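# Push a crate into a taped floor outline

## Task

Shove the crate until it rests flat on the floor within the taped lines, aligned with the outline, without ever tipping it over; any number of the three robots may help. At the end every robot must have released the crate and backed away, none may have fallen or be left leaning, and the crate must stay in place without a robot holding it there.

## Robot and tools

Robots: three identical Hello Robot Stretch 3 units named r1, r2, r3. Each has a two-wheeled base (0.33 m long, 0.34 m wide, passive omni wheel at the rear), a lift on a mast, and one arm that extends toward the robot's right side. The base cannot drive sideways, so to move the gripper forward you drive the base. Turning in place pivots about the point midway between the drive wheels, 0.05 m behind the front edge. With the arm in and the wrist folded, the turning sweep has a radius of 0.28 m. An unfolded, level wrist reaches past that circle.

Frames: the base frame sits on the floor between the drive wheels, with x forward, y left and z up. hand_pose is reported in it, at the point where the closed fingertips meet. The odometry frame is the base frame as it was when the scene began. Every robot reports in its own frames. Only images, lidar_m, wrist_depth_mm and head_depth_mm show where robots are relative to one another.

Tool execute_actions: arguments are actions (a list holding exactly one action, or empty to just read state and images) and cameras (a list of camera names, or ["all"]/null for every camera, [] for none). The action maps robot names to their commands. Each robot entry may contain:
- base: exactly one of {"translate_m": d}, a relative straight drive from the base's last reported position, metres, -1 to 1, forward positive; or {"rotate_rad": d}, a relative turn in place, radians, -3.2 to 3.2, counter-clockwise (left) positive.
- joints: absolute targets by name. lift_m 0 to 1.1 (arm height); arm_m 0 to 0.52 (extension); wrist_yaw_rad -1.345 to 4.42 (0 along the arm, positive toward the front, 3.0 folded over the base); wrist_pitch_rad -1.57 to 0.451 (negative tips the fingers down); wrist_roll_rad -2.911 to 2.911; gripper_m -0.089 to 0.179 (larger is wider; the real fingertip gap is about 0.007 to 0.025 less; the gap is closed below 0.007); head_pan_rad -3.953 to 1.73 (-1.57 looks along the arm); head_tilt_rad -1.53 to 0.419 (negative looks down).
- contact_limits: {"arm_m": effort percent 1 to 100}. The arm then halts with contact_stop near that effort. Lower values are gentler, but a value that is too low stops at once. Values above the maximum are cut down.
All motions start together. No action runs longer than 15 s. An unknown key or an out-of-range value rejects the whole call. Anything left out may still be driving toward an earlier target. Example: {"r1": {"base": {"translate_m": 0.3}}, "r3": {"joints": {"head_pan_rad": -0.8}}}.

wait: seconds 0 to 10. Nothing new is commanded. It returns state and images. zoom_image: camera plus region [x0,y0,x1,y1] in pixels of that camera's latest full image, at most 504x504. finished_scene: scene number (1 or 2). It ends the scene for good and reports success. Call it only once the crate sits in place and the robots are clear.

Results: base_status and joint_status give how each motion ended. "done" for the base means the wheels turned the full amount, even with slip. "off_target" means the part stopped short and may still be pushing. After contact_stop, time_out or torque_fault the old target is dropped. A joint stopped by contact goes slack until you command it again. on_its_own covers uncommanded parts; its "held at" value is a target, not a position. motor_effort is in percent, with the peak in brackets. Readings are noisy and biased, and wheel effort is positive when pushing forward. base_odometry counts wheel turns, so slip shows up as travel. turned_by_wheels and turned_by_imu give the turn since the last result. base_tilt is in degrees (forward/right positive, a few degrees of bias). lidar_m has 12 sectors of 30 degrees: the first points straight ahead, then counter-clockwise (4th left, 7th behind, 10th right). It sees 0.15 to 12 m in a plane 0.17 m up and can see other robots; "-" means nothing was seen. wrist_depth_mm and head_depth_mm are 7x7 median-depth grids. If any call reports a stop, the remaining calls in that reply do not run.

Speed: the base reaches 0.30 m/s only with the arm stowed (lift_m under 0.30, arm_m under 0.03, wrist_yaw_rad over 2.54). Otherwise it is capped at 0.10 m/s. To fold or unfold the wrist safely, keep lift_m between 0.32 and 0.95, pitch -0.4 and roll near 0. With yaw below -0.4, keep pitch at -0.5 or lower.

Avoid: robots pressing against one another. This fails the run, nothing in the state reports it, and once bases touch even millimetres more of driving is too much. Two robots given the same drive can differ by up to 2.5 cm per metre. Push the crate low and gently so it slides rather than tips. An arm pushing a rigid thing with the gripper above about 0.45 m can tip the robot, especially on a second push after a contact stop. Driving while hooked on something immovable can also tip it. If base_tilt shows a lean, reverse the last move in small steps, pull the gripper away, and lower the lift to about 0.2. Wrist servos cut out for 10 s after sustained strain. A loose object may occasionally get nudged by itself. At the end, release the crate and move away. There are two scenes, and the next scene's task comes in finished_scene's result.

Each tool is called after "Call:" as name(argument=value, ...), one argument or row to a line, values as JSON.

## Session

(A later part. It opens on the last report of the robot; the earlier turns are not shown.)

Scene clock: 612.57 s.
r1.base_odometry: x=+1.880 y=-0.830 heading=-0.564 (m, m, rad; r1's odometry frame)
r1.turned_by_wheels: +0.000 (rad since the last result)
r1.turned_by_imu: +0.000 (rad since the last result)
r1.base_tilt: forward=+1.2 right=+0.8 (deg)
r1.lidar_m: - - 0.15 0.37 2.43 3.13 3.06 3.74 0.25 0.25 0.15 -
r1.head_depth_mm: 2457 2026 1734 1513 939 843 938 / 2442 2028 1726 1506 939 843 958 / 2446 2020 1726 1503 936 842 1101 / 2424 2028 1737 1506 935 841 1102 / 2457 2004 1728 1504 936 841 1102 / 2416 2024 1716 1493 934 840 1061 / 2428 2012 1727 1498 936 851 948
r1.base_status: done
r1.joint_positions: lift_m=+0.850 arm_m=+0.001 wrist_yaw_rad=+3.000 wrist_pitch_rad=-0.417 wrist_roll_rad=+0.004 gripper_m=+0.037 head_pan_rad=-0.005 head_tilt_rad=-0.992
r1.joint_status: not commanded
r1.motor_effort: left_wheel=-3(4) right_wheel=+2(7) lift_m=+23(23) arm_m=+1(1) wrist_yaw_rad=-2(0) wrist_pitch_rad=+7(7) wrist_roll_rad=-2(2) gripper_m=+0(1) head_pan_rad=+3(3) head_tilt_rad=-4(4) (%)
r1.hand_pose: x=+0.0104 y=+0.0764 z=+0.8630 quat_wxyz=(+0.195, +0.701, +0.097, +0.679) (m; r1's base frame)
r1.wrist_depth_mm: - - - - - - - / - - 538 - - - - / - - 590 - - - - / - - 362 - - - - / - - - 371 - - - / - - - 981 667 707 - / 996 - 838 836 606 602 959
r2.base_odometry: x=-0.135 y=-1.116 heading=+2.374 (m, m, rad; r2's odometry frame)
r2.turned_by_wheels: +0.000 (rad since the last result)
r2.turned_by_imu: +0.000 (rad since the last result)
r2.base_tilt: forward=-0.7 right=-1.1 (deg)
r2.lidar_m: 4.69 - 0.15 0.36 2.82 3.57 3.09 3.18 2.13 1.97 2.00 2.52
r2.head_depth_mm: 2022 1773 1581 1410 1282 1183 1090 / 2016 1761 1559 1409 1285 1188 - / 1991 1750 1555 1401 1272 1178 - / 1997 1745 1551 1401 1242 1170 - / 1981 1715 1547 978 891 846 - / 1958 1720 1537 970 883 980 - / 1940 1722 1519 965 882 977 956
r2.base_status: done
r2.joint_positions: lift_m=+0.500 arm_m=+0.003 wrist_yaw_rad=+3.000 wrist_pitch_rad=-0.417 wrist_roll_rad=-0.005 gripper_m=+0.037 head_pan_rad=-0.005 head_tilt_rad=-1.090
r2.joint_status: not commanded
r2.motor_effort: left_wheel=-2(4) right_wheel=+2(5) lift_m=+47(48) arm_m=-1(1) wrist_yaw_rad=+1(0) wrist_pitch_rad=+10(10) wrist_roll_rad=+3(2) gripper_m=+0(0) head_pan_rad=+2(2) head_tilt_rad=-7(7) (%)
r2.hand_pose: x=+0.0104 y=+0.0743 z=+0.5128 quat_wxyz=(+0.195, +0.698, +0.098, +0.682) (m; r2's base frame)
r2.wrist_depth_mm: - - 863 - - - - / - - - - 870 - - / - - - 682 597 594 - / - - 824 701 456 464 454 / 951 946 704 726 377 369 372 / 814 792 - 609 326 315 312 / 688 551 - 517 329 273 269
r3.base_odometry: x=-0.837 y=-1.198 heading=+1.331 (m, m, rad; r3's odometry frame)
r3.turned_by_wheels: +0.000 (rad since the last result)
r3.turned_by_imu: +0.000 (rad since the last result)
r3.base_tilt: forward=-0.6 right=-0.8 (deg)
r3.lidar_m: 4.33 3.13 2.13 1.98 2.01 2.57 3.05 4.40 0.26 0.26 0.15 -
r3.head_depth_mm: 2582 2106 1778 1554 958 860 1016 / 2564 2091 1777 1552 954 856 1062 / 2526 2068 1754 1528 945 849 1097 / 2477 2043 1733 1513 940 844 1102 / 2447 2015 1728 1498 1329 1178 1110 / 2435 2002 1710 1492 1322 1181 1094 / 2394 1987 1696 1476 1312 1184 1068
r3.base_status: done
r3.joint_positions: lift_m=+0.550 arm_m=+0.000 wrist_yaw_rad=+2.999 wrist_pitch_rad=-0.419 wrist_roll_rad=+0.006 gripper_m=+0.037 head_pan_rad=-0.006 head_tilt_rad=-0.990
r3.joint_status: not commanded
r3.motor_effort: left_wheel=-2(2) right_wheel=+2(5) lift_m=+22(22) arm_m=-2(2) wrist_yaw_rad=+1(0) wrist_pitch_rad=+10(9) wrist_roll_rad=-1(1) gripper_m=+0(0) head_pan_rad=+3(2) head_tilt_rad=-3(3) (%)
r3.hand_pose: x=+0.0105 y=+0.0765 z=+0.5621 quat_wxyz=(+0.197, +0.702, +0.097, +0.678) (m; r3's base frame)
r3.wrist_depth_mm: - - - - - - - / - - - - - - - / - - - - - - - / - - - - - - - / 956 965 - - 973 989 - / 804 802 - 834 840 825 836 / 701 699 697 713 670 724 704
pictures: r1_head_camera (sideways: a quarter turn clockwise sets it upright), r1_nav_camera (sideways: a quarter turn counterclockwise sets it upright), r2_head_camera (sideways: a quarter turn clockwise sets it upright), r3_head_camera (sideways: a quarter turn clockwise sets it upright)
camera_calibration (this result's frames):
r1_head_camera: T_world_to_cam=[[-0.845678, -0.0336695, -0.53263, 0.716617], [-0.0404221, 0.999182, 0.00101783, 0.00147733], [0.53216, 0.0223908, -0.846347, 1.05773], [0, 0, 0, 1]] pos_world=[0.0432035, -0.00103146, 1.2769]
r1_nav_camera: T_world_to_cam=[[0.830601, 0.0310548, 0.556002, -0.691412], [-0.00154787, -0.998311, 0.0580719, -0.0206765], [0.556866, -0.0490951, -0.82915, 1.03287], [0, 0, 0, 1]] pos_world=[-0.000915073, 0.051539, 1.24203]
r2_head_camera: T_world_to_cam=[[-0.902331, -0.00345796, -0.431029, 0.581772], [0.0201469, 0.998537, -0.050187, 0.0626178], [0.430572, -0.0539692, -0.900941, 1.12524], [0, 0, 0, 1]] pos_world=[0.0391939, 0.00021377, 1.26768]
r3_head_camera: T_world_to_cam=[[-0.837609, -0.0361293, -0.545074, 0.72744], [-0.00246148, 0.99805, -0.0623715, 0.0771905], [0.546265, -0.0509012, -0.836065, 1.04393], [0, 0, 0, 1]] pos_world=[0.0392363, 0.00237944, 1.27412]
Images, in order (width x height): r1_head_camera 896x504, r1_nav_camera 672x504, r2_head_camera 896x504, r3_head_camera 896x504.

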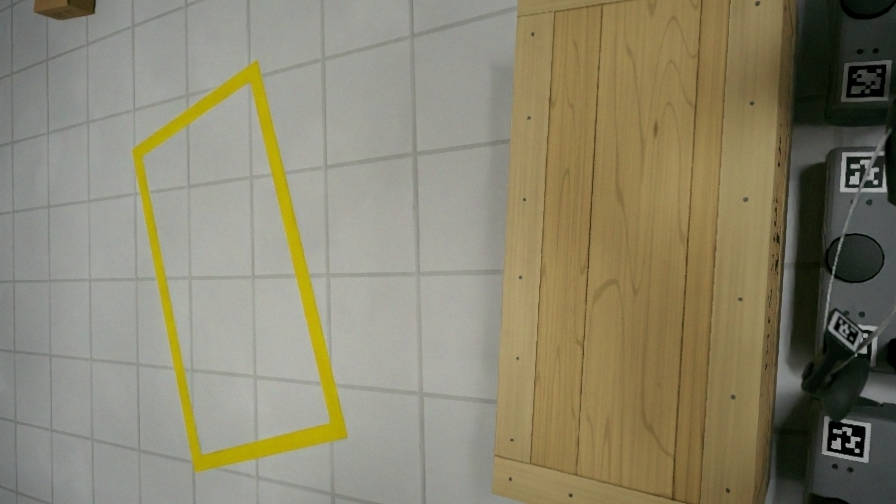

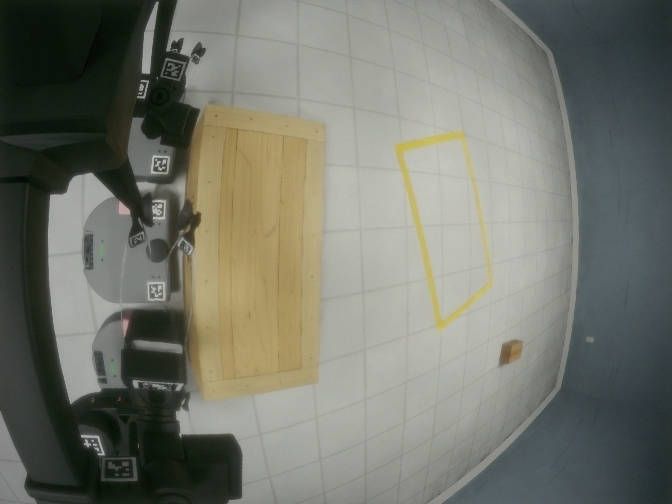

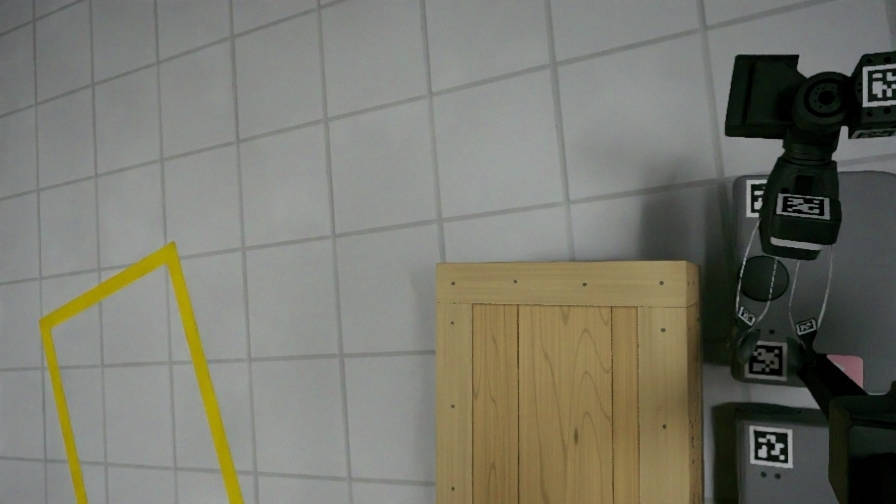

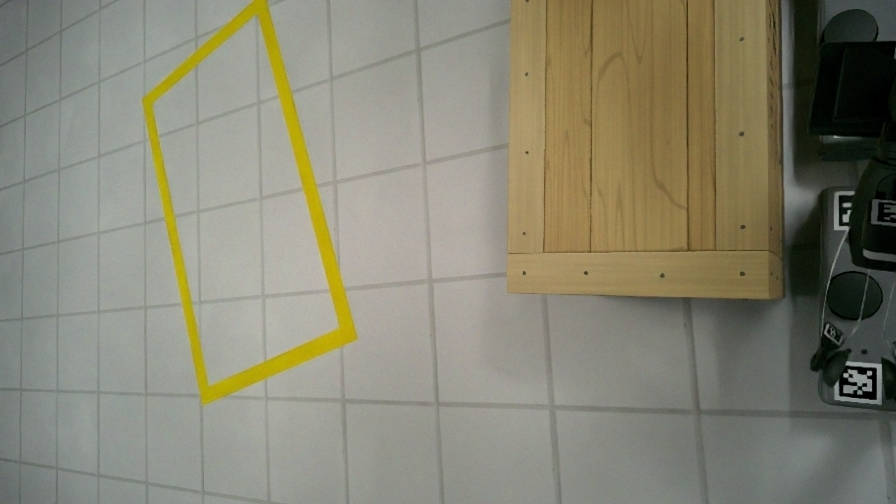

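Call:
execute_actions(
  actions=[
    {"r1":{"base":{"translate_m":0.2}},"r2":{"base":{"translate_m":0.21}},"r3":{"base":{"translate_m":0.2}}},
  ],
  cameras=["r1_head_camera","r2_head_camera","r3_head_camera"],
)

Scene clock: 624.47 s.
r1.base_odometry: x=+2.049 y=-0.937 heading=-0.563 (m, m, rad; r1's odometry frame)
r1.turned_by_wheels: +0.000 (rad since the last result)
r1.turned_by_imu: +0.012 (rad since the last result)
r1.base_tilt: forward=+1.1 right=+0.8 (deg)
r1.lidar_m: - - 0.15 0.20 2.45 3.17 3.14 3.67 0.26 0.20 0.15 -
r1.head_depth_mm: 2460 2031 1726 1513 938 840 795 / 2446 2027 1740 1505 939 841 920 / 2454 2027 1719 1506 936 844 782 / 2454 2010 1724 1507 936 842 784 / 2461 2026 1733 1508 935 842 782 / 2446 2031 1722 1499 933 838 1044 / 2429 2018 1721 1501 934 838 937
r1.base_status: translate_m off_target (by the wheels' count: +0.1997 of +0.2000)
r1.joint_positions: lift_m=+0.850 arm_m=+0.001 wrist_yaw_rad=+3.000 wrist_pitch_rad=-0.417 wrist_roll_rad=+0.004 gripper_m=+0.037 head_pan_rad=-0.005 head_tilt_rad=-0.992
r1.joint_status: not commanded
r1.on_its_own: left_wheel is at rest, and its effort (+53) is outside its rest range (-18 to +18); right_wheel is at rest, and its effort (+37) is outside its rest range (-18 to +18)
r1.motor_effort: left_wheel=+53(100) right_wheel=+37(96) lift_m=+22(26) arm_m=+1(1) wrist_yaw_rad=+0(3) wrist_pitch_rad=+7(8) wrist_roll_rad=-2(2) gripper_m=-1(0) head_pan_rad=+3(3) head_tilt_rad=-5(5) (%)
r1.hand_pose: x=+0.0104 y=+0.0764 z=+0.8630 quat_wxyz=(+0.195, +0.701, +0.097, +0.679) (m; r1's base frame)
r1.wrist_depth_mm: - - - - - - - / - - 588 - - - - / - - - - - - - / - - 498 - - - - / - - - - - - - / - - - 898 678 - - / 991 997 958 791 599 619 970
r2.base_odometry: x=-0.287 y=-0.971 heading=+2.375 (m, m, rad; r2's odometry frame)
r2.turned_by_wheels: +0.001 (rad since the last result)
r2.turned_by_imu: +0.050 (rad since the last result)
r2.base_tilt: forward=-0.9 right=-1.3 (deg)
r2.lidar_m: - - 0.15 0.20 2.86 3.72 3.17 2.98 2.07 1.96 2.00 2.61
r2.head_depth_mm: 2024 1780 1586 1418 1286 1179 1089 / 2001 1772 1570 1409 1280 1194 - / 2021 1746 1561 1400 1278 1178 - / 1995 1743 1549 1398 1241 1153 - / 1968 1722 1552 1392 889 825 - / 1953 1729 1532 1380 885 834 - / 1940 1707 1527 1380 881 828 955
r2.base_status: translate_m off_target (by the wheels' count: +0.2097 of +0.2100)
r2.joint_positions: lift_m=+0.500 arm_m=+0.003 wrist_yaw_rad=+3.000 wrist_pitch_rad=-0.417 wrist_roll_rad=-0.005 gripper_m=+0.037 head_pan_rad=-0.004 head_tilt_rad=-1.091
r2.joint_status: not commanded
r2.on_its_own: left_wheel is at rest, and its effort (+40) is outside its rest range (-18 to +18); right_wheel is at rest, and its effort (+27) is outside its rest range (-18 to +18)
r2.motor_effort: left_wheel=+40(83) right_wheel=+27(73) lift_m=+44(47) arm_m=-1(1) wrist_yaw_rad=+0(1) wrist_pitch_rad=+10(11) wrist_roll_rad=+2(3) gripper_m=+0(0) head_pan_rad=+2(2) head_tilt_rad=-6(7) (%)
r2.hand_pose: x=+0.0105 y=+0.0743 z=+0.5128 quat_wxyz=(+0.195, +0.699, +0.098, +0.681) (m; r2's base frame)
r2.wrist_depth_mm: - - - - - - - / - - - - 855 - - / - - - 651 597 584 - / - - 909 513 464 454 453 / 980 910 716 529 379 376 366 / 814 799 - 561 326 316 314 / 693 657 - 507 265 272 269
r3.base_odometry: x=-0.790 y=-1.004 heading=+1.331 (m, m, rad; r3's odometry frame)
r3.turned_by_wheels: +0.000 (rad since the last result)
r3.turned_by_imu: -0.668 (rad since the last result)
r3.base_tilt: forward=-0.6 right=-0.9 (deg)
r3.lidar_m: - 0.16 3.85 2.24 1.97 1.96 2.30 3.13 3.13 3.20 0.28 0.15
r3.head_depth_mm: 2588 2131 1786 1091 1155 1026 1014 / 2551 2075 1776 1075 968 1064 1002 / 2514 2062 1751 1070 947 1013 1109 / 2478 2035 1742 1063 940 843 1102 / 2457 2016 1718 1498 933 838 1095 / 2387 2002 1716 1489 927 1137 1089 / 2388 1989 1680 1474 1316 1182 1069
r3.base_status: translate_m off_target (by the wheels' count: +0.1997 of +0.2000)
r3.joint_positions: lift_m=+0.550 arm_m=+0.000 wrist_yaw_rad=+2.999 wrist_pitch_rad=-0.419 wrist_roll_rad=+0.006 gripper_m=+0.037 head_pan_rad=-0.006 head_tilt_rad=-0.991
r3.joint_status: not commanded
r3.on_its_own: left_wheel is at rest, and its effort (+32) is outside its rest range (-18 to +18); right_wheel is at rest, and its effort (+24) is outside its rest range (-18 to +18)
r3.motor_effort: left_wheel=+32(40) right_wheel=+24(42) lift_m=+21(22) arm_m=-2(2) wrist_yaw_rad=+1(2) wrist_pitch_rad=+9(10) wrist_roll_rad=-1(1) gripper_m=+0(0) head_pan_rad=+3(3) head_tilt_rad=-2(3) (%)
r3.hand_pose: x=+0.0106 y=+0.0766 z=+0.5623 quat_wxyz=(+0.196, +0.702, +0.097, +0.678) (m; r3's base frame)
r3.wrist_depth_mm: - - - - - - - / - - - - - - - / - - - - - - - / - - - - - - - / 954 962 - - 960 933 - / 796 806 - 833 855 371 366 / 691 693 694 706 680 313 317
pictures: r1_head_camera (sideways: a quarter turn clockwise sets it upright), r2_head_camera (sideways: a quarter turn clockwise sets it upright), r3_head_camera (sideways: a quarter turn clockwise sets it upright)
camera_calibration (this result's frames):
r1_head_camera: T_world_to_cam=[[-0.845367, -0.0338254, -0.533115, 0.717246], [-0.0406052, 0.999175, 0.000991919, 0.00151218], [0.532641, 0.0224858, -0.846042, 1.05733], [0, 0, 0, 1]] pos_world=[0.043218, -0.00102475, 1.27692]
r2_head_camera: T_world_to_cam=[[-0.902795, -0.00413051, -0.43005, 0.5805], [0.0193459, 0.998552, -0.0502032, 0.0626436], [0.429635, -0.0536429, -0.901408, 1.12585], [0, 0, 0, 1]] pos_world=[0.0391566, 0.00023868, 1.26764]
r3_head_camera: T_world_to_cam=[[-0.838138, -0.0362061, -0.544255, 0.726376], [-0.00261795, 0.99805, -0.0623628, 0.0771801], [0.545452, -0.0508438, -0.836599, 1.04463], [0, 0, 0, 1]] pos_world=[0.0392089, 0.00238278, 1.27409]
Images, in order (width x height): r1_head_camera 896x504, r2_head_camera 896x504, r3_head_camera 896x504.

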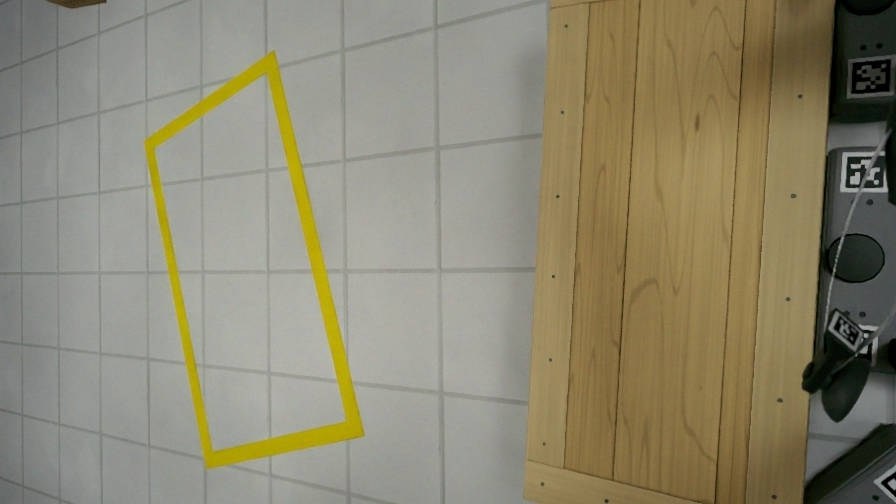

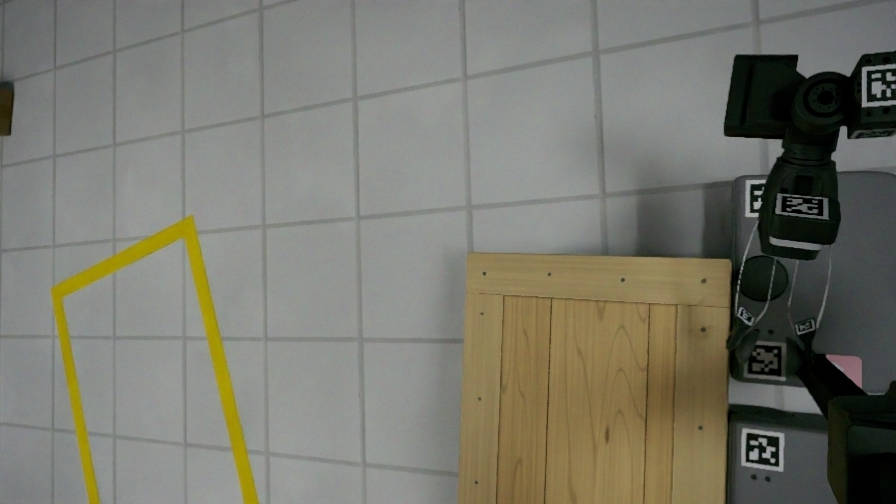

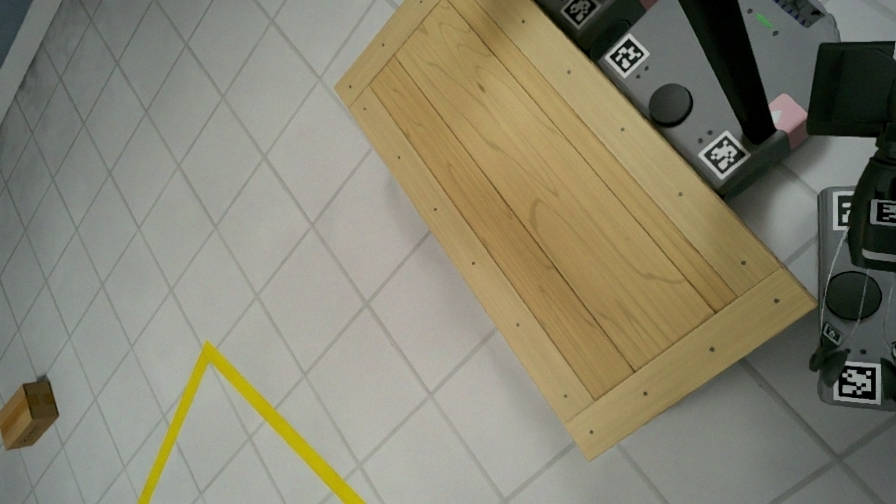

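Call:
execute_actions(
  actions=[
    {"r1":{"base":{"translate_m":-0.012}},"r2":{"base":{"translate_m":-0.03}},"r3":{"base":{"translate_m":-0.45}}},
  ],
  cameras=["r1_head_camera","r2_head_camera","r3_head_camera","r1_nav_camera"],
)

Scene clock: 730.27 s.
r1.base_odometry: x=+2.039 y=-0.930 heading=-0.563 (m, m, rad; r1's odometry frame)
r1.turned_by_wheels: +0.000 (rad since the last result)
r1.turned_by_imu: -0.001 (rad since the last result)
r1.base_tilt: forward=+1.2 right=+0.8 (deg)
r1.lidar_m: - - 0.15 0.25 0.89 3.18 3.12 3.69 0.26 0.25 0.15 -
r1.head_depth_mm: 2452 2025 1731 1503 933 841 915 / 2455 2033 1725 1507 938 843 922 / 2453 2016 1733 1510 936 844 793 / 2469 2030 1725 1506 938 840 794 / 2435 2025 1723 1506 935 843 794 / 2445 2013 1719 1509 933 836 1041 / 2438 2011 1705 1501 935 839 1056
r1.base_status: done
r1.joint_positions: lift_m=+0.850 arm_m=+0.001 wrist_yaw_rad=+3.000 wrist_pitch_rad=-0.417 wrist_roll_rad=+0.004 gripper_m=+0.037 head_pan_rad=-0.005 head_tilt_rad=-0.992
r1.joint_status: not commanded
r1.motor_effort: left_wheel=+0(50) right_wheel=-1(33) lift_m=+22(23) arm_m=+1(1) wrist_yaw_rad=+0(0) wrist_pitch_rad=+6(6) wrist_roll_rad=-2(2) gripper_m=+0(1) head_pan_rad=+3(3) head_tilt_rad=-5(4) (%)
r1.hand_pose: x=+0.0104 y=+0.0764 z=+0.8630 quat_wxyz=(+0.195, +0.701, +0.097, +0.679) (m; r1's base frame)
r1.wrist_depth_mm: - - - - - - - / 688 - - - - - - / 660 - - - - - - / - - - - - - - / - - - - - - - / - - - - 672 - - / - - 965 950 603 618 972
r2.base_odometry: x=-0.265 y=-0.991 heading=+2.375 (m, m, rad; r2's odometry frame)
r2.turned_by_wheels: +0.000 (rad since the last result)
r2.turned_by_imu: -0.003 (rad since the last result)
r2.base_tilt: forward=-0.8 right=-1.0 (deg)
r2.lidar_m: - - 0.15 0.32 1.12 3.70 3.13 2.99 2.08 1.96 2.01 2.62
r2.head_depth_mm: 2035 1785 1579 1413 1295 1184 1088 / 2010 1765 1572 1404 1277 1193 - / 1986 1748 1558 1393 1279 1187 - / 1973 1752 1538 1404 1240 1149 - / 1975 1733 1538 972 886 832 - / 1945 1717 1535 971 884 843 - / 1948 1703 1517 963 880 945 951
r2.base_status: done
r2.joint_positions: lift_m=+0.500 arm_m=+0.003 wrist_yaw_rad=+3.000 wrist_pitch_rad=-0.417 wrist_roll_rad=-0.005 gripper_m=+0.037 head_pan_rad=-0.004 head_tilt_rad=-1.091
r2.joint_status: not commanded
r2.motor_effort: left_wheel=+1(37) right_wheel=+0(26) lift_m=+44(44) arm_m=-1(1) wrist_yaw_rad=+0(0) wrist_pitch_rad=+10(10) wrist_roll_rad=+2(3) gripper_m=+0(0) head_pan_rad=+2(2) head_tilt_rad=-6(6) (%)
r2.hand_pose: x=+0.0105 y=+0.0743 z=+0.5128 quat_wxyz=(+0.195, +0.699, +0.098, +0.681) (m; r2's base frame)
r2.wrist_depth_mm: - - - - - - - / - - - - 874 - - / - - - 687 591 587 - / - - - 695 458 459 448 / 942 929 744 666 373 375 367 / 808 816 - 591 327 314 310 / 708 661 - 516 284 272 267
r3.base_odometry: x=-0.897 y=-1.441 heading=+1.331 (m, m, rad; r3's odometry frame)
r3.turned_by_wheels: +0.000 (rad since the last result)
r3.turned_by_imu: -0.002 (rad since the last result)
r3.base_tilt: forward=-0.6 right=-0.9 (deg)
r3.lidar_m: 0.50 0.73 3.24 1.91 1.65 1.65 1.93 3.37 2.83 3.57 3.09 0.61
r3.head_depth_mm: 2586 1367 1284 1386 1311 1224 1121 / 2543 2098 1238 1252 1253 1216 1133 / 2521 2066 1228 1214 1328 1210 1111 / 2493 2046 1223 1097 1314 1203 1116 / 2448 2020 1209 1092 1305 1196 1108 / 2430 2000 1711 1419 1318 1187 1086 / 2373 1979 1690 1481 1310 1173 1067
r3.base_status: done
r3.joint_positions: lift_m=+0.550 arm_m=+0.000 wrist_yaw_rad=+2.999 wrist_pitch_rad=-0.419 wrist_roll_rad=+0.006 gripper_m=+0.037 head_pan_rad=-0.006 head_tilt_rad=-0.991
r3.joint_status: not commanded
r3.motor_effort: left_wheel=+1(30) right_wheel=+0(22) lift_m=+21(21) arm_m=-2(2) wrist_yaw_rad=+1(0) wrist_pitch_rad=+9(10) wrist_roll_rad=-1(1) gripper_m=-1(0) head_pan_rad=+2(3) head_tilt_rad=-2(2) (%)
r3.hand_pose: x=+0.0106 y=+0.0766 z=+0.5623 quat_wxyz=(+0.196, +0.702, +0.097, +0.678) (m; r3's base frame)
r3.wrist_depth_mm: - - - - - - - / - - - - - - - / - - - - - - - / - - - - - - - / 985 988 - - - 979 - / 790 842 - 818 831 822 829 / 697 706 698 697 680 712 715
pictures: r1_head_camera (sideways: a quarter turn clockwise sets it upright), r1_nav_camera (sideways: a quarter turn counterclockwise sets it upright), r2_head_camera (sideways: a quarter turn clockwise sets it upright), r3_head_camera (sideways: a quarter turn clockwise sets it upright)
camera_calibration (this result's frames):
r1_head_camera: T_world_to_cam=[[-0.845367, -0.0338253, -0.533115, 0.717246], [-0.0406051, 0.999175, 0.000991919, 0.00151218], [0.532641, 0.0224857, -0.846042, 1.05733], [0, 0, 0, 1]] pos_world=[0.043218, -0.00102475, 1.27692]
r1_nav_camera: T_world_to_cam=[[0.830276, 0.031208, 0.556478, -0.69203], [-0.00139883, -0.998311, 0.0580737, -0.0206798], [0.55735, -0.0489956, -0.82883, 1.03245], [0, 0, 0, 1]] pos_world=[-0.000890176, 0.0515376, 1.24203]
r2_head_camera: T_world_to_cam=[[-0.902796, -0.00413054, -0.43005, 0.5805], [0.0193458, 0.998552, -0.0502032, 0.0626437], [0.429635, -0.0536429, -0.901408, 1.12585], [0, 0, 0, 1]] pos_world=[0.0391566, 0.000238681, 1.26764]
r3_head_camera: T_world_to_cam=[[-0.838138, -0.036206, -0.544255, 0.726376], [-0.0026178, 0.99805, -0.0623628, 0.0771801], [0.545452, -0.0508439, -0.836599, 1.04463], [0, 0, 0, 1]] pos_world=[0.0392089, 0.00238278, 1.27409]
Images, in order (width x height): r1_head_camera 896x504, r1_nav_camera 672x504, r2_head_camera 896x504, r3_head_camera 896x504.

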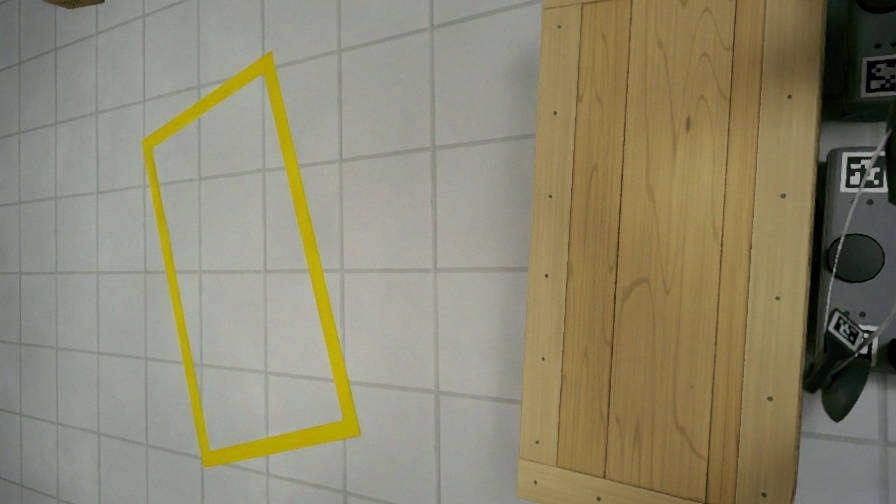

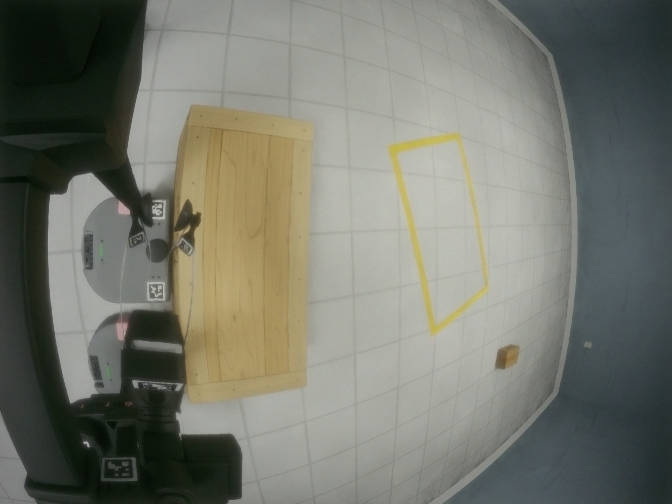

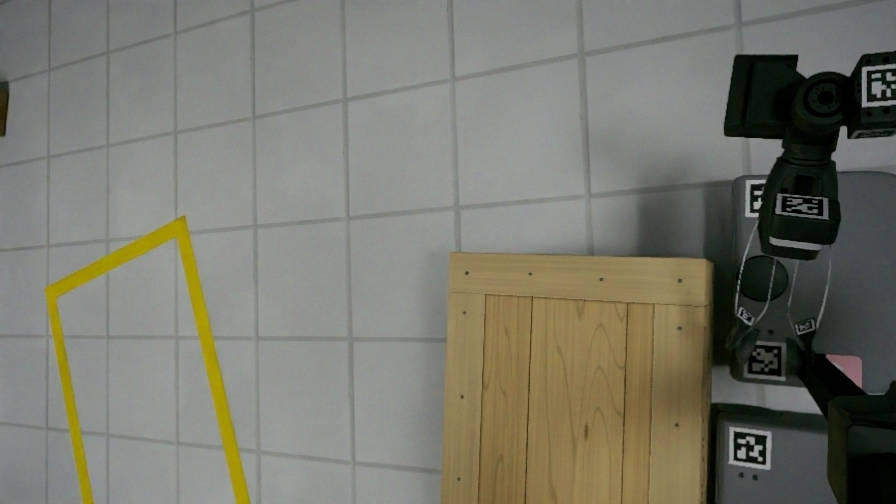

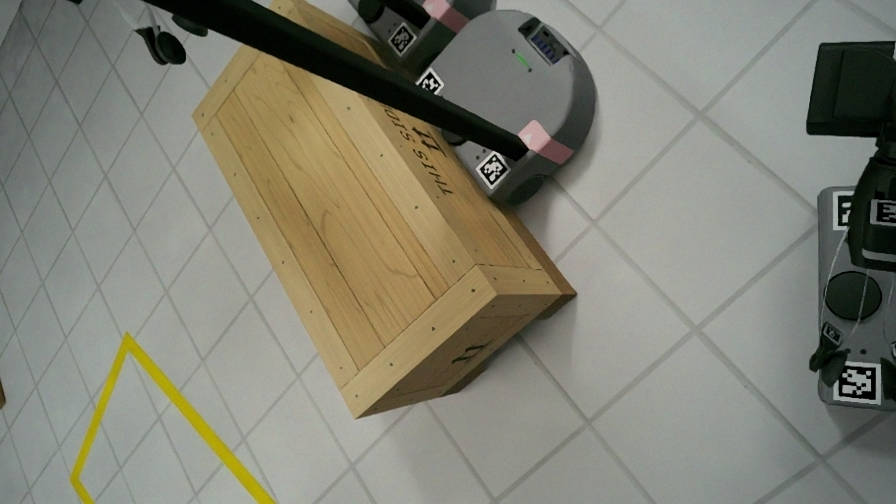

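Call:
zoom_image(
  camera="r3_head_camera",
  region=[300,0,700,330],
)

Region (300, 0, 700, 330) of r3_head_camera's 896x504 image, scaled by 1.260, with more detail than that image has; it fills the top 416 rows of this view, and the rest is white.

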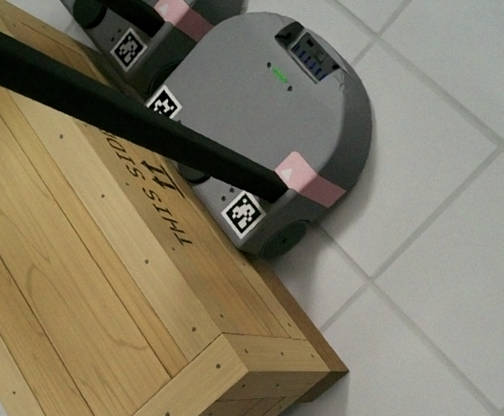

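Call:
execute_actions(
  actions=[
    {"r3":{"base":{"rotate_rad":-0.895}},"r2":{"base":{"rotate_rad":-0.045}}},
  ],
  cameras=[],
)

Call:
execute_actions(
  actions=[
    {"r3":{"base":{"translate_m":0.365}}},
  ],
  cameras=["r3_head_camera"],
)

Call:
execute_actions(
  actions=[
    {"r3":{"base":{"rotate_rad":1.59}}},
  ],
  cameras=["r3_head_camera","r2_head_camera","r1_nav_camera"],
)

Scene clock: 794.67 s.
r1.base_odometry: x=+2.039 y=-0.930 heading=-0.563 (m, m, rad; r1's odometry frame)
r1.turned_by_wheels: +0.000 (rad since the last result)
r1.turned_by_imu: -0.001 (rad since the last result)
r1.base_tilt: forward=+1.3 right=+0.8 (deg)
r1.lidar_m: - - 0.15 0.25 0.79 3.20 3.12 3.66 0.26 0.25 0.15 -
r1.head_depth_mm: 2478 2034 1728 1507 936 841 913 / 2462 2024 1726 1512 935 841 922 / 2467 2021 1728 1508 940 840 795 / 2450 2033 1715 1504 934 842 793 / 2439 2015 1722 1499 934 839 792 / 2443 2024 1731 1507 932 840 1047 / 2456 2019 1720 1506 933 839 1054
r1.base_status: not commanded
r1.joint_positions: lift_m=+0.850 arm_m=+0.001 wrist_yaw_rad=+3.000 wrist_pitch_rad=-0.417 wrist_roll_rad=+0.004 gripper_m=+0.037 head_pan_rad=-0.005 head_tilt_rad=-0.992
r1.joint_status: not commanded
r1.motor_effort: left_wheel=+0(1) right_wheel=+0(0) lift_m=+23(22) arm_m=+1(1) wrist_yaw_rad=+0(0) wrist_pitch_rad=+7(6) wrist_roll_rad=-2(2) gripper_m=-1(0) head_pan_rad=+3(2) head_tilt_rad=-5(5) (%)
r1.hand_pose: x=+0.0104 y=+0.0764 z=+0.8630 quat_wxyz=(+0.195, +0.701, +0.097, +0.679) (m; r1's base frame)
r1.wrist_depth_mm: - - - - - - - / - - - - - - - / - - - - - - - / - - - - - - - / - - - - - - - / - - - - 670 - - / - 983 973 958 596 612 983
r2.base_odometry: x=-0.265 y=-0.991 heading=+2.330 (m, m, rad; r2's odometry frame)
r2.turned_by_wheels: -0.045 (rad since the last result)
r2.turned_by_imu: -0.046 (rad since the last result)
r2.base_tilt: forward=-0.8 right=-1.1 (deg)
r2.lidar_m: - - 0.15 0.28 1.12 3.57 3.13 3.16 2.11 1.96 1.99 2.52
r2.head_depth_mm: 2023 1780 1568 1414 1290 1183 1087 / 2017 1767 1563 1415 1286 1192 - / 2010 1754 1551 1406 1282 1187 - / 1972 1759 1550 1392 1234 1153 - / 1975 1722 1542 1389 888 835 - / 1969 1710 1539 1389 884 841 - / 1928 1710 1516 1376 880 835 953
r2.base_status: done
r2.joint_positions: lift_m=+0.500 arm_m=+0.003 wrist_yaw_rad=+3.000 wrist_pitch_rad=-0.417 wrist_roll_rad=-0.005 gripper_m=+0.037 head_pan_rad=-0.004 head_tilt_rad=-1.091
r2.joint_status: not commanded
r2.motor_effort: left_wheel=+3(5) right_wheel=-3(5) lift_m=+44(44) arm_m=-1(1) wrist_yaw_rad=+0(0) wrist_pitch_rad=+10(10) wrist_roll_rad=+3(2) gripper_m=+0(0) head_pan_rad=+2(2) head_tilt_rad=-6(6) (%)
r2.hand_pose: x=+0.0105 y=+0.0743 z=+0.5128 quat_wxyz=(+0.195, +0.699, +0.098, +0.681) (m; r2's base frame)
r2.wrist_depth_mm: - - - - - - - / - - - - 847 - - / - - - 641 594 583 - / - - - 531 464 459 448 / 981 963 689 620 371 372 372 / 813 784 - 577 322 311 309 / 728 651 - 508 272 272 270
r3.base_odometry: x=-0.897 y=-1.441 heading=+0.436 (m, m, rad; r3's odometry frame)
r3.turned_by_wheels: -0.895 (rad since the last result)
r3.turned_by_imu: -0.885 (rad since the last result)
r3.base_tilt: forward=-0.6 right=-0.8 (deg)
r3.lidar_m: 0.99 0.56 0.50 4.58 2.58 1.77 1.65 1.68 2.15 2.82 4.19 3.31
r3.head_depth_mm: 2588 2126 1785 1557 1366 1225 1122 / 2537 2084 1761 1533 1360 1221 1132 / 2488 2074 1746 1522 1347 1206 1110 / 2500 2050 1721 1513 1342 1202 1118 / 2468 1998 1573 1425 1315 1196 1110 / 925 1878 1455 1296 1277 1183 1092 / 890 1855 1338 1167 1263 1181 1066
r3.base_status: done
r3.joint_positions: lift_m=+0.550 arm_m=+0.000 wrist_yaw_rad=+2.999 wrist_pitch_rad=-0.419 wrist_roll_rad=+0.006 gripper_m=+0.037 head_pan_rad=-0.006 head_tilt_rad=-0.991
r3.joint_status: not commanded
r3.motor_effort: left_wheel=+2(6) right_wheel=-1(4) lift_m=+21(21) arm_m=-2(2) wrist_yaw_rad=+2(1) wrist_pitch_rad=+10(10) wrist_roll_rad=-1(1) gripper_m=+0(0) head_pan_rad=+2(3) head_tilt_rad=-3(3) (%)
r3.hand_pose: x=+0.0106 y=+0.0766 z=+0.5623 quat_wxyz=(+0.196, +0.702, +0.097, +0.678) (m; r3's base frame)
r3.wrist_depth_mm: - - - - - - - / - - - - - - - / - - - - 786 732 727 / - - - - 692 617 651 / 932 960 - - 714 724 727 / 789 807 - 810 757 758 616 / 697 703 705 694 680 709 573
pictures: none
No camera images: the call's "cameras" was empty. Leave "cameras" out to get every camera's image.

Scene clock: 799.43 s.
r1.base_odometry: x=+2.039 y=-0.930 heading=-0.563 (m, m, rad; r1's odometry frame)
r1.turned_by_wheels: +0.000 (rad since the last result)
r1.turned_by_imu: -0.001 (rad since the last result)
r1.base_tilt: forward=+1.2 right=+0.8 (deg)
r1.lidar_m: - - 0.15 0.25 0.45 0.45 3.12 3.69 0.26 0.25 0.15 -
r1.head_depth_mm: 2441 2025 1726 1513 937 841 913 / 2472 2030 1735 1500 937 844 921 / 2434 2017 1730 1507 935 841 795 / 2458 2027 1730 1510 938 840 792 / 2454 2025 1719 1506 936 840 792 / 2435 2021 1729 1497 935 839 1044 / 2468 2020 1712 1500 931 837 1056
r1.base_status: not commanded
r1.joint_positions: lift_m=+0.850 arm_m=+0.001 wrist_yaw_rad=+3.000 wrist_pitch_rad=-0.417 wrist_roll_rad=+0.004 gripper_m=+0.037 head_pan_rad=-0.005 head_tilt_rad=-0.992
r1.joint_status: not commanded
r1.motor_effort: left_wheel=+0(1) right_wheel=+0(0) lift_m=+23(23) arm_m=+1(1) wrist_yaw_rad=+0(0) wrist_pitch_rad=+7(7) wrist_roll_rad=-2(2) gripper_m=-1(0) head_pan_rad=+3(3) head_tilt_rad=-4(5) (%)
r1.hand_pose: x=+0.0104 y=+0.0764 z=+0.8630 quat_wxyz=(+0.195, +0.701, +0.097, +0.679) (m; r1's base frame)
r1.wrist_depth_mm: - - - - - - - / - - - - - - - / 474 - - - - - - / - - - - - - - / - - - - - - - / - - - - 669 - - / - 845 854 975 594 617 976
r2.base_odometry: x=-0.265 y=-0.991 heading=+2.330 (m, m, rad; r2's odometry frame)
r2.turned_by_wheels: +0.000 (rad since the last result)
r2.turned_by_imu: -0.001 (rad since the last result)
r2.base_tilt: forward=-0.6 right=-1.1 (deg)
r2.lidar_m: - - 0.15 0.28 0.82 3.59 3.13 3.16 2.11 1.96 1.99 2.52
r2.head_depth_mm: 2021 1779 1579 1419 1290 1183 1091 / 2007 1765 1570 1411 1290 1186 - / 1998 1756 1556 1402 1275 1187 - / 1969 1738 1538 1398 1240 1163 - / 1963 1730 1540 1396 889 835 - / 1962 1732 1534 1377 883 839 - / 1950 1706 1527 1370 881 839 953
r2.base_status: not commanded
r2.joint_positions: lift_m=+0.500 arm_m=+0.003 wrist_yaw_rad=+3.000 wrist_pitch_rad=-0.417 wrist_roll_rad=-0.005 gripper_m=+0.037 head_pan_rad=-0.004 head_tilt_rad=-1.091
r2.joint_status: not commanded
r2.motor_effort: left_wheel=+2(2) right_wheel=-3(3) lift_m=+44(44) arm_m=-1(1) wrist_yaw_rad=+1(1) wrist_pitch_rad=+10(10) wrist_roll_rad=+2(3) gripper_m=+0(1) head_pan_rad=+2(2) head_tilt_rad=-6(6) (%)
r2.hand_pose: x=+0.0105 y=+0.0743 z=+0.5128 quat_wxyz=(+0.195, +0.699, +0.098, +0.681) (m; r2's base frame)
r2.wrist_depth_mm: - - - - - - - / - - - - 873 - - / - - - 660 601 594 - / - - - 543 453 455 457 / 941 841 677 636 375 367 366 / 814 807 - 564 322 317 310 / 697 655 - 518 273 272 271
r3.base_odometry: x=-0.566 y=-1.287 heading=+0.437 (m, m, rad; r3's odometry frame)
r3.turned_by_wheels: +0.000 (rad since the last result)
r3.turned_by_imu: +0.000 (rad since the last result)
r3.base_tilt: forward=-0.6 right=-0.9 (deg)
r3.lidar_m: 2.74 0.45 0.32 0.40 3.15 2.16 2.02 2.05 2.61 2.78 4.16 2.93
r3.head_depth_mm: 2528 2120 1787 1552 1364 1227 1122 / 2488 2085 1773 1534 1360 1214 1131 / 2462 2076 1751 1518 1349 1207 1110 / 2418 2049 1752 1515 1341 1203 1118 / 2401 2023 1683 1375 1311 1176 1116 / 2374 1960 792 1301 1152 1068 1090 / 2346 724 304 1230 1147 1048 1066
r3.base_status: done
r3.joint_positions: lift_m=+0.550 arm_m=+0.000 wrist_yaw_rad=+2.999 wrist_pitch_rad=-0.419 wrist_roll_rad=+0.006 gripper_m=+0.037 head_pan_rad=-0.006 head_tilt_rad=-0.991
r3.joint_status: not commanded
r3.motor_effort: left_wheel=+1(5) right_wheel=-1(2) lift_m=+21(21) arm_m=-2(2) wrist_yaw_rad=+1(1) wrist_pitch_rad=+10(9) wrist_roll_rad=-1(1) gripper_m=+0(0) head_pan_rad=+2(3) head_tilt_rad=-2(3) (%)
r3.hand_pose: x=+0.0106 y=+0.0766 z=+0.5623 quat_wxyz=(+0.196, +0.702, +0.097, +0.678) (m; r3's base frame)
r3.wrist_depth_mm: - - - - - 308 - / - - - - - - - / - - - 717 670 682 792 / - - 580 570 568 614 679 / 964 984 562 593 590 699 737 / 802 808 - 677 606 642 618 / 689 695 705 697 558 545 559
pictures: r3_head_camera (sideways: a quarter turn clockwise sets it upright)
camera_calibration (this result's frames):
r3_head_camera: T_world_to_cam=[[-0.838138, -0.0362058, -0.544255, 0.726376], [-0.00261755, 0.99805, -0.0623628, 0.0771801], [0.545452, -0.0508441, -0.836599, 1.04463], [0, 0, 0, 1]] pos_world=[0.0392089, 0.00238277, 1.27409]
Images, in order (width x height): r3_head_camera 896x504.

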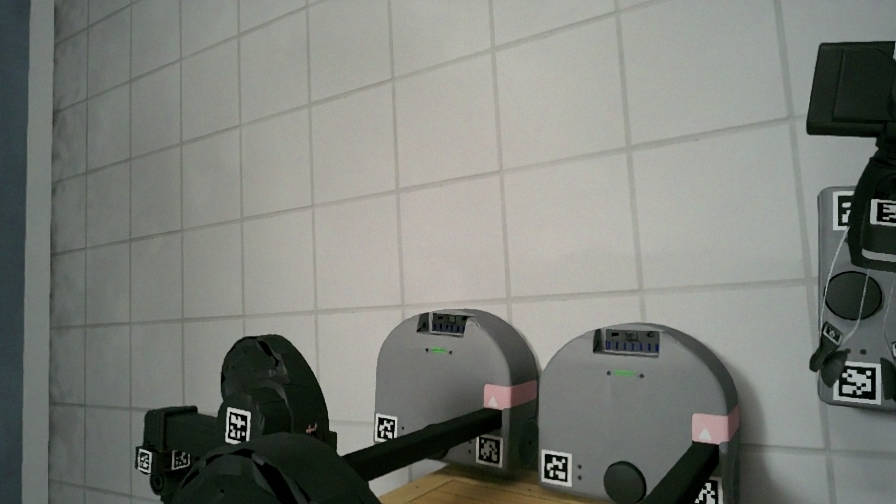

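Scene clock: 802.93 s.
r1.base_odometry: x=+2.039 y=-0.930 heading=-0.563 (m, m, rad; r1's odometry frame)
r1.turned_by_wheels: +0.000 (rad since the last result)
r1.turned_by_imu: -0.001 (rad since the last result)
r1.base_tilt: forward=+1.3 right=+0.9 (deg)
r1.lidar_m: - - 0.15 0.25 0.45 0.45 3.13 3.68 0.26 0.25 0.15 -
r1.head_depth_mm: 2483 2036 1732 1510 937 844 915 / 2449 2028 1731 1506 937 843 919 / 2449 2025 1726 1510 937 842 793 / 2438 2029 1723 1499 938 843 796 / 2438 2021 1731 1504 935 840 794 / 2444 2016 1722 1505 935 838 1043 / 2443 2015 1716 1499 932 839 1056
r1.base_status: not commanded
r1.joint_positions: lift_m=+0.850 arm_m=+0.001 wrist_yaw_rad=+3.000 wrist_pitch_rad=-0.417 wrist_roll_rad=+0.004 gripper_m=+0.037 head_pan_rad=-0.005 head_tilt_rad=-0.992
r1.joint_status: not commanded
r1.motor_effort: left_wheel=+0(0) right_wheel=+0(0) lift_m=+22(23) arm_m=+1(1) wrist_yaw_rad=-1(0) wrist_pitch_rad=+6(7) wrist_roll_rad=-2(2) gripper_m=+1(0) head_pan_rad=+3(3) head_tilt_rad=-5(5) (%)
r1.hand_pose: x=+0.0104 y=+0.0764 z=+0.8630 quat_wxyz=(+0.195, +0.701, +0.097, +0.679) (m; r1's base frame)
r1.wrist_depth_mm: - - - - - - - / - - - - - - - / 524 - - - - - - / - - - - - - - / 577 - - - - - - / 436 - - - 672 - - / 980 830 945 938 600 612 984
r2.base_odometry: x=-0.265 y=-0.991 heading=+2.330 (m, m, rad; r2's odometry frame)
r2.turned_by_wheels: +0.000 (rad since the last result)
r2.turned_by_imu: -0.001 (rad since the last result)
r2.base_tilt: forward=-0.7 right=-1.0 (deg)
r2.lidar_m: - - 0.15 0.28 2.83 3.59 3.12 3.16 2.11 1.96 1.99 2.52
r2.head_depth_mm: 2021 1776 1578 1417 1297 1193 1091 / 2010 1763 1561 1407 1287 1188 - / 1997 1763 1559 1404 1270 1185 - / 1975 1736 1549 1401 1238 1155 - / 1972 1734 1545 1387 887 836 - / 1960 1706 1532 1378 886 841 - / 1950 1709 1524 1380 880 840 953
r2.base_status: not commanded
r2.joint_positions: lift_m=+0.500 arm_m=+0.003 wrist_yaw_rad=+3.000 wrist_pitch_rad=-0.417 wrist_roll_rad=-0.005 gripper_m=+0.037 head_pan_rad=-0.004 head_tilt_rad=-1.091
r2.joint_status: not commanded
r2.motor_effort: left_wheel=+2(2) right_wheel=-4(3) lift_m=+44(44) arm_m=-1(1) wrist_yaw_rad=+1(0) wrist_pitch_rad=+10(10) wrist_roll_rad=+2(2) gripper_m=+0(0) head_pan_rad=+1(1) head_tilt_rad=-6(7) (%)
r2.hand_pose: x=+0.0105 y=+0.0743 z=+0.5128 quat_wxyz=(+0.195, +0.699, +0.098, +0.681) (m; r2's base frame)
r2.wrist_depth_mm: - - - - - - - / - - - - 844 - - / - - - 649 593 592 - / - - - 537 458 460 450 / 719 736 701 630 375 371 371 / 748 778 - 563 323 313 313 / 692 672 - 512 274 273 272
r3.base_odometry: x=-0.566 y=-1.287 heading=+2.026 (m, m, rad; r3's odometry frame)
r3.turned_by_wheels: +1.590 (rad since the last result)
r3.turned_by_imu: +1.571 (rad since the last result)
r3.base_tilt: forward=-0.6 right=-0.8 (deg)
r3.lidar_m: 0.40 3.12 2.14 2.02 2.06 2.66 2.77 4.15 2.93 2.74 0.45 0.32
r3.head_depth_mm: 2615 2130 1793 1069 1041 1070 1092 / 2541 2087 1765 1076 965 1065 1038 / 2503 2070 1759 1068 1036 1078 1110 / 2494 2032 1741 1063 1035 1201 1120 / 2456 2037 1717 1448 1283 1192 1115 / 2400 2016 1705 1490 1315 1186 1090 / 2390 1986 1694 1475 1311 1172 1067
r3.base_status: done
r3.joint_positions: lift_m=+0.550 arm_m=+0.000 wrist_yaw_rad=+2.999 wrist_pitch_rad=-0.419 wrist_roll_rad=+0.006 gripper_m=+0.037 head_pan_rad=-0.006 head_tilt_rad=-0.991
r3.joint_status: not commanded
r3.motor_effort: left_wheel=-2(5) right_wheel=+2(6) lift_m=+21(21) arm_m=-2(2) wrist_yaw_rad=+0(0) wrist_pitch_rad=+10(10) wrist_roll_rad=-1(1) gripper_m=+0(0) head_pan_rad=+2(2) head_tilt_rad=-2(3) (%)
r3.hand_pose: x=+0.0106 y=+0.0766 z=+0.5623 quat_wxyz=(+0.196, +0.702, +0.097, +0.678) (m; r3's base frame)
r3.wrist_depth_mm: - - - - - - - / - - - - - - - / - - - - - - - / - - - - - - - / 925 940 - - 980 974 - / 814 822 - 812 848 796 811 / 708 693 694 701 694 715 731
pictures: r1_nav_camera (sideways: a quarter turn counterclockwise sets it upright), r2_head_camera (sideways: a quarter turn clockwise sets it upright), r3_head_camera (sideways: a quarter turn clockwise sets it upright)
camera_calibration (this result's frames):
r1_nav_camera: T_world_to_cam=[[0.830276, 0.031208, 0.556478, -0.69203], [-0.00139882, -0.998311, 0.0580737, -0.0206798], [0.55735, -0.0489956, -0.828831, 1.03245], [0, 0, 0, 1]] pos_world=[-0.00089019, 0.0515376, 1.24203]
r2_head_camera: T_world_to_cam=[[-0.902796, -0.00413042, -0.43005, 0.5805], [0.019346, 0.998552, -0.0502032, 0.0626437], [0.429635, -0.053643, -0.901408, 1.12585], [0, 0, 0, 1]] pos_world=[0.0391566, 0.000238676, 1.26764]
r3_head_camera: T_world_to_cam=[[-0.838138, -0.0362059, -0.544255, 0.726376], [-0.00261777, 0.99805, -0.0623628, 0.0771801], [0.545452, -0.0508439, -0.836599, 1.04463], [0, 0, 0, 1]] pos_world=[0.0392089, 0.00238278, 1.27409]
Images, in order (width x height): r1_nav_camera 672x504, r2_head_camera 896x504, r3_head_camera 896x504.

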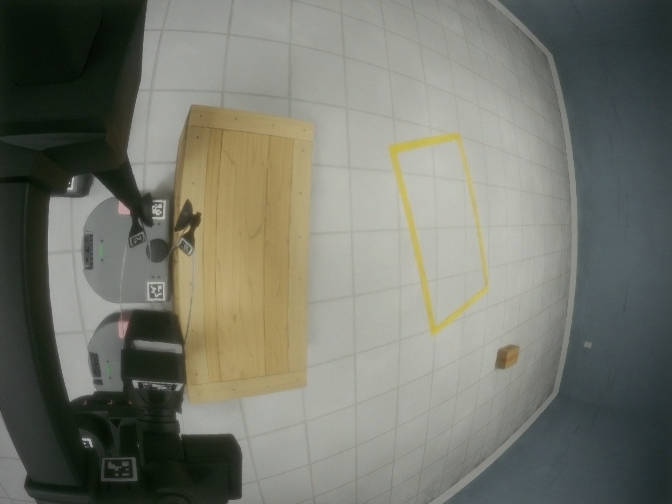

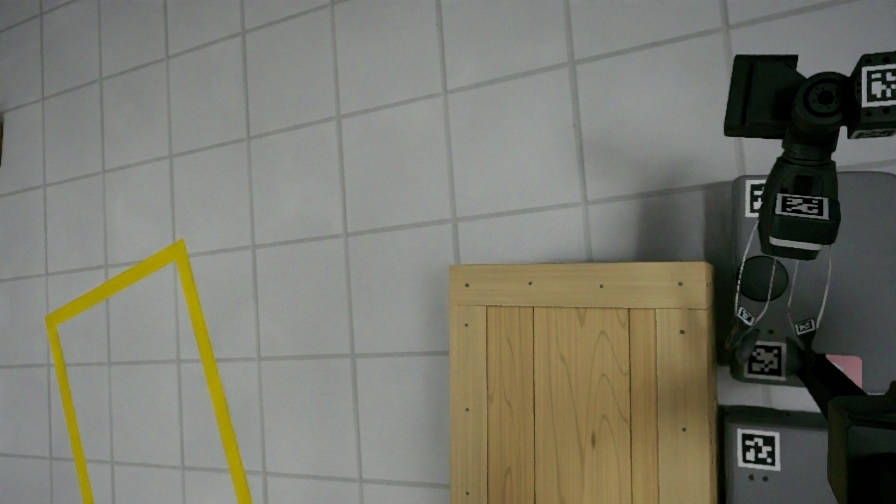

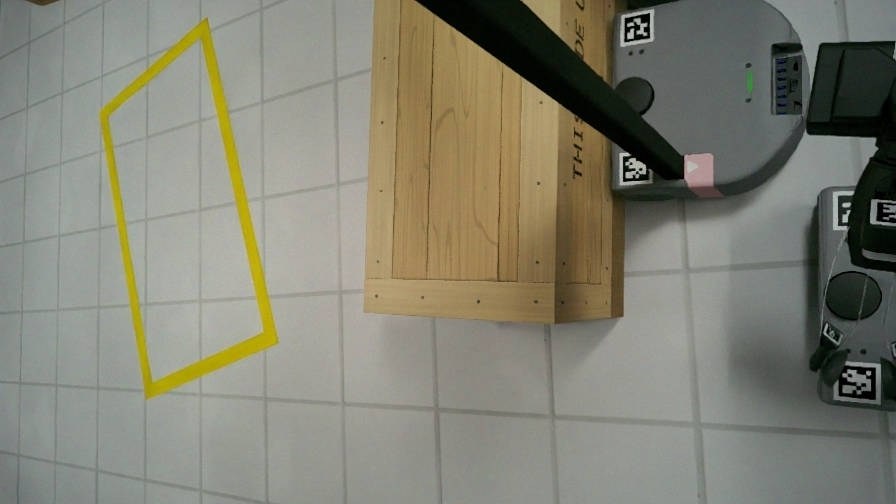

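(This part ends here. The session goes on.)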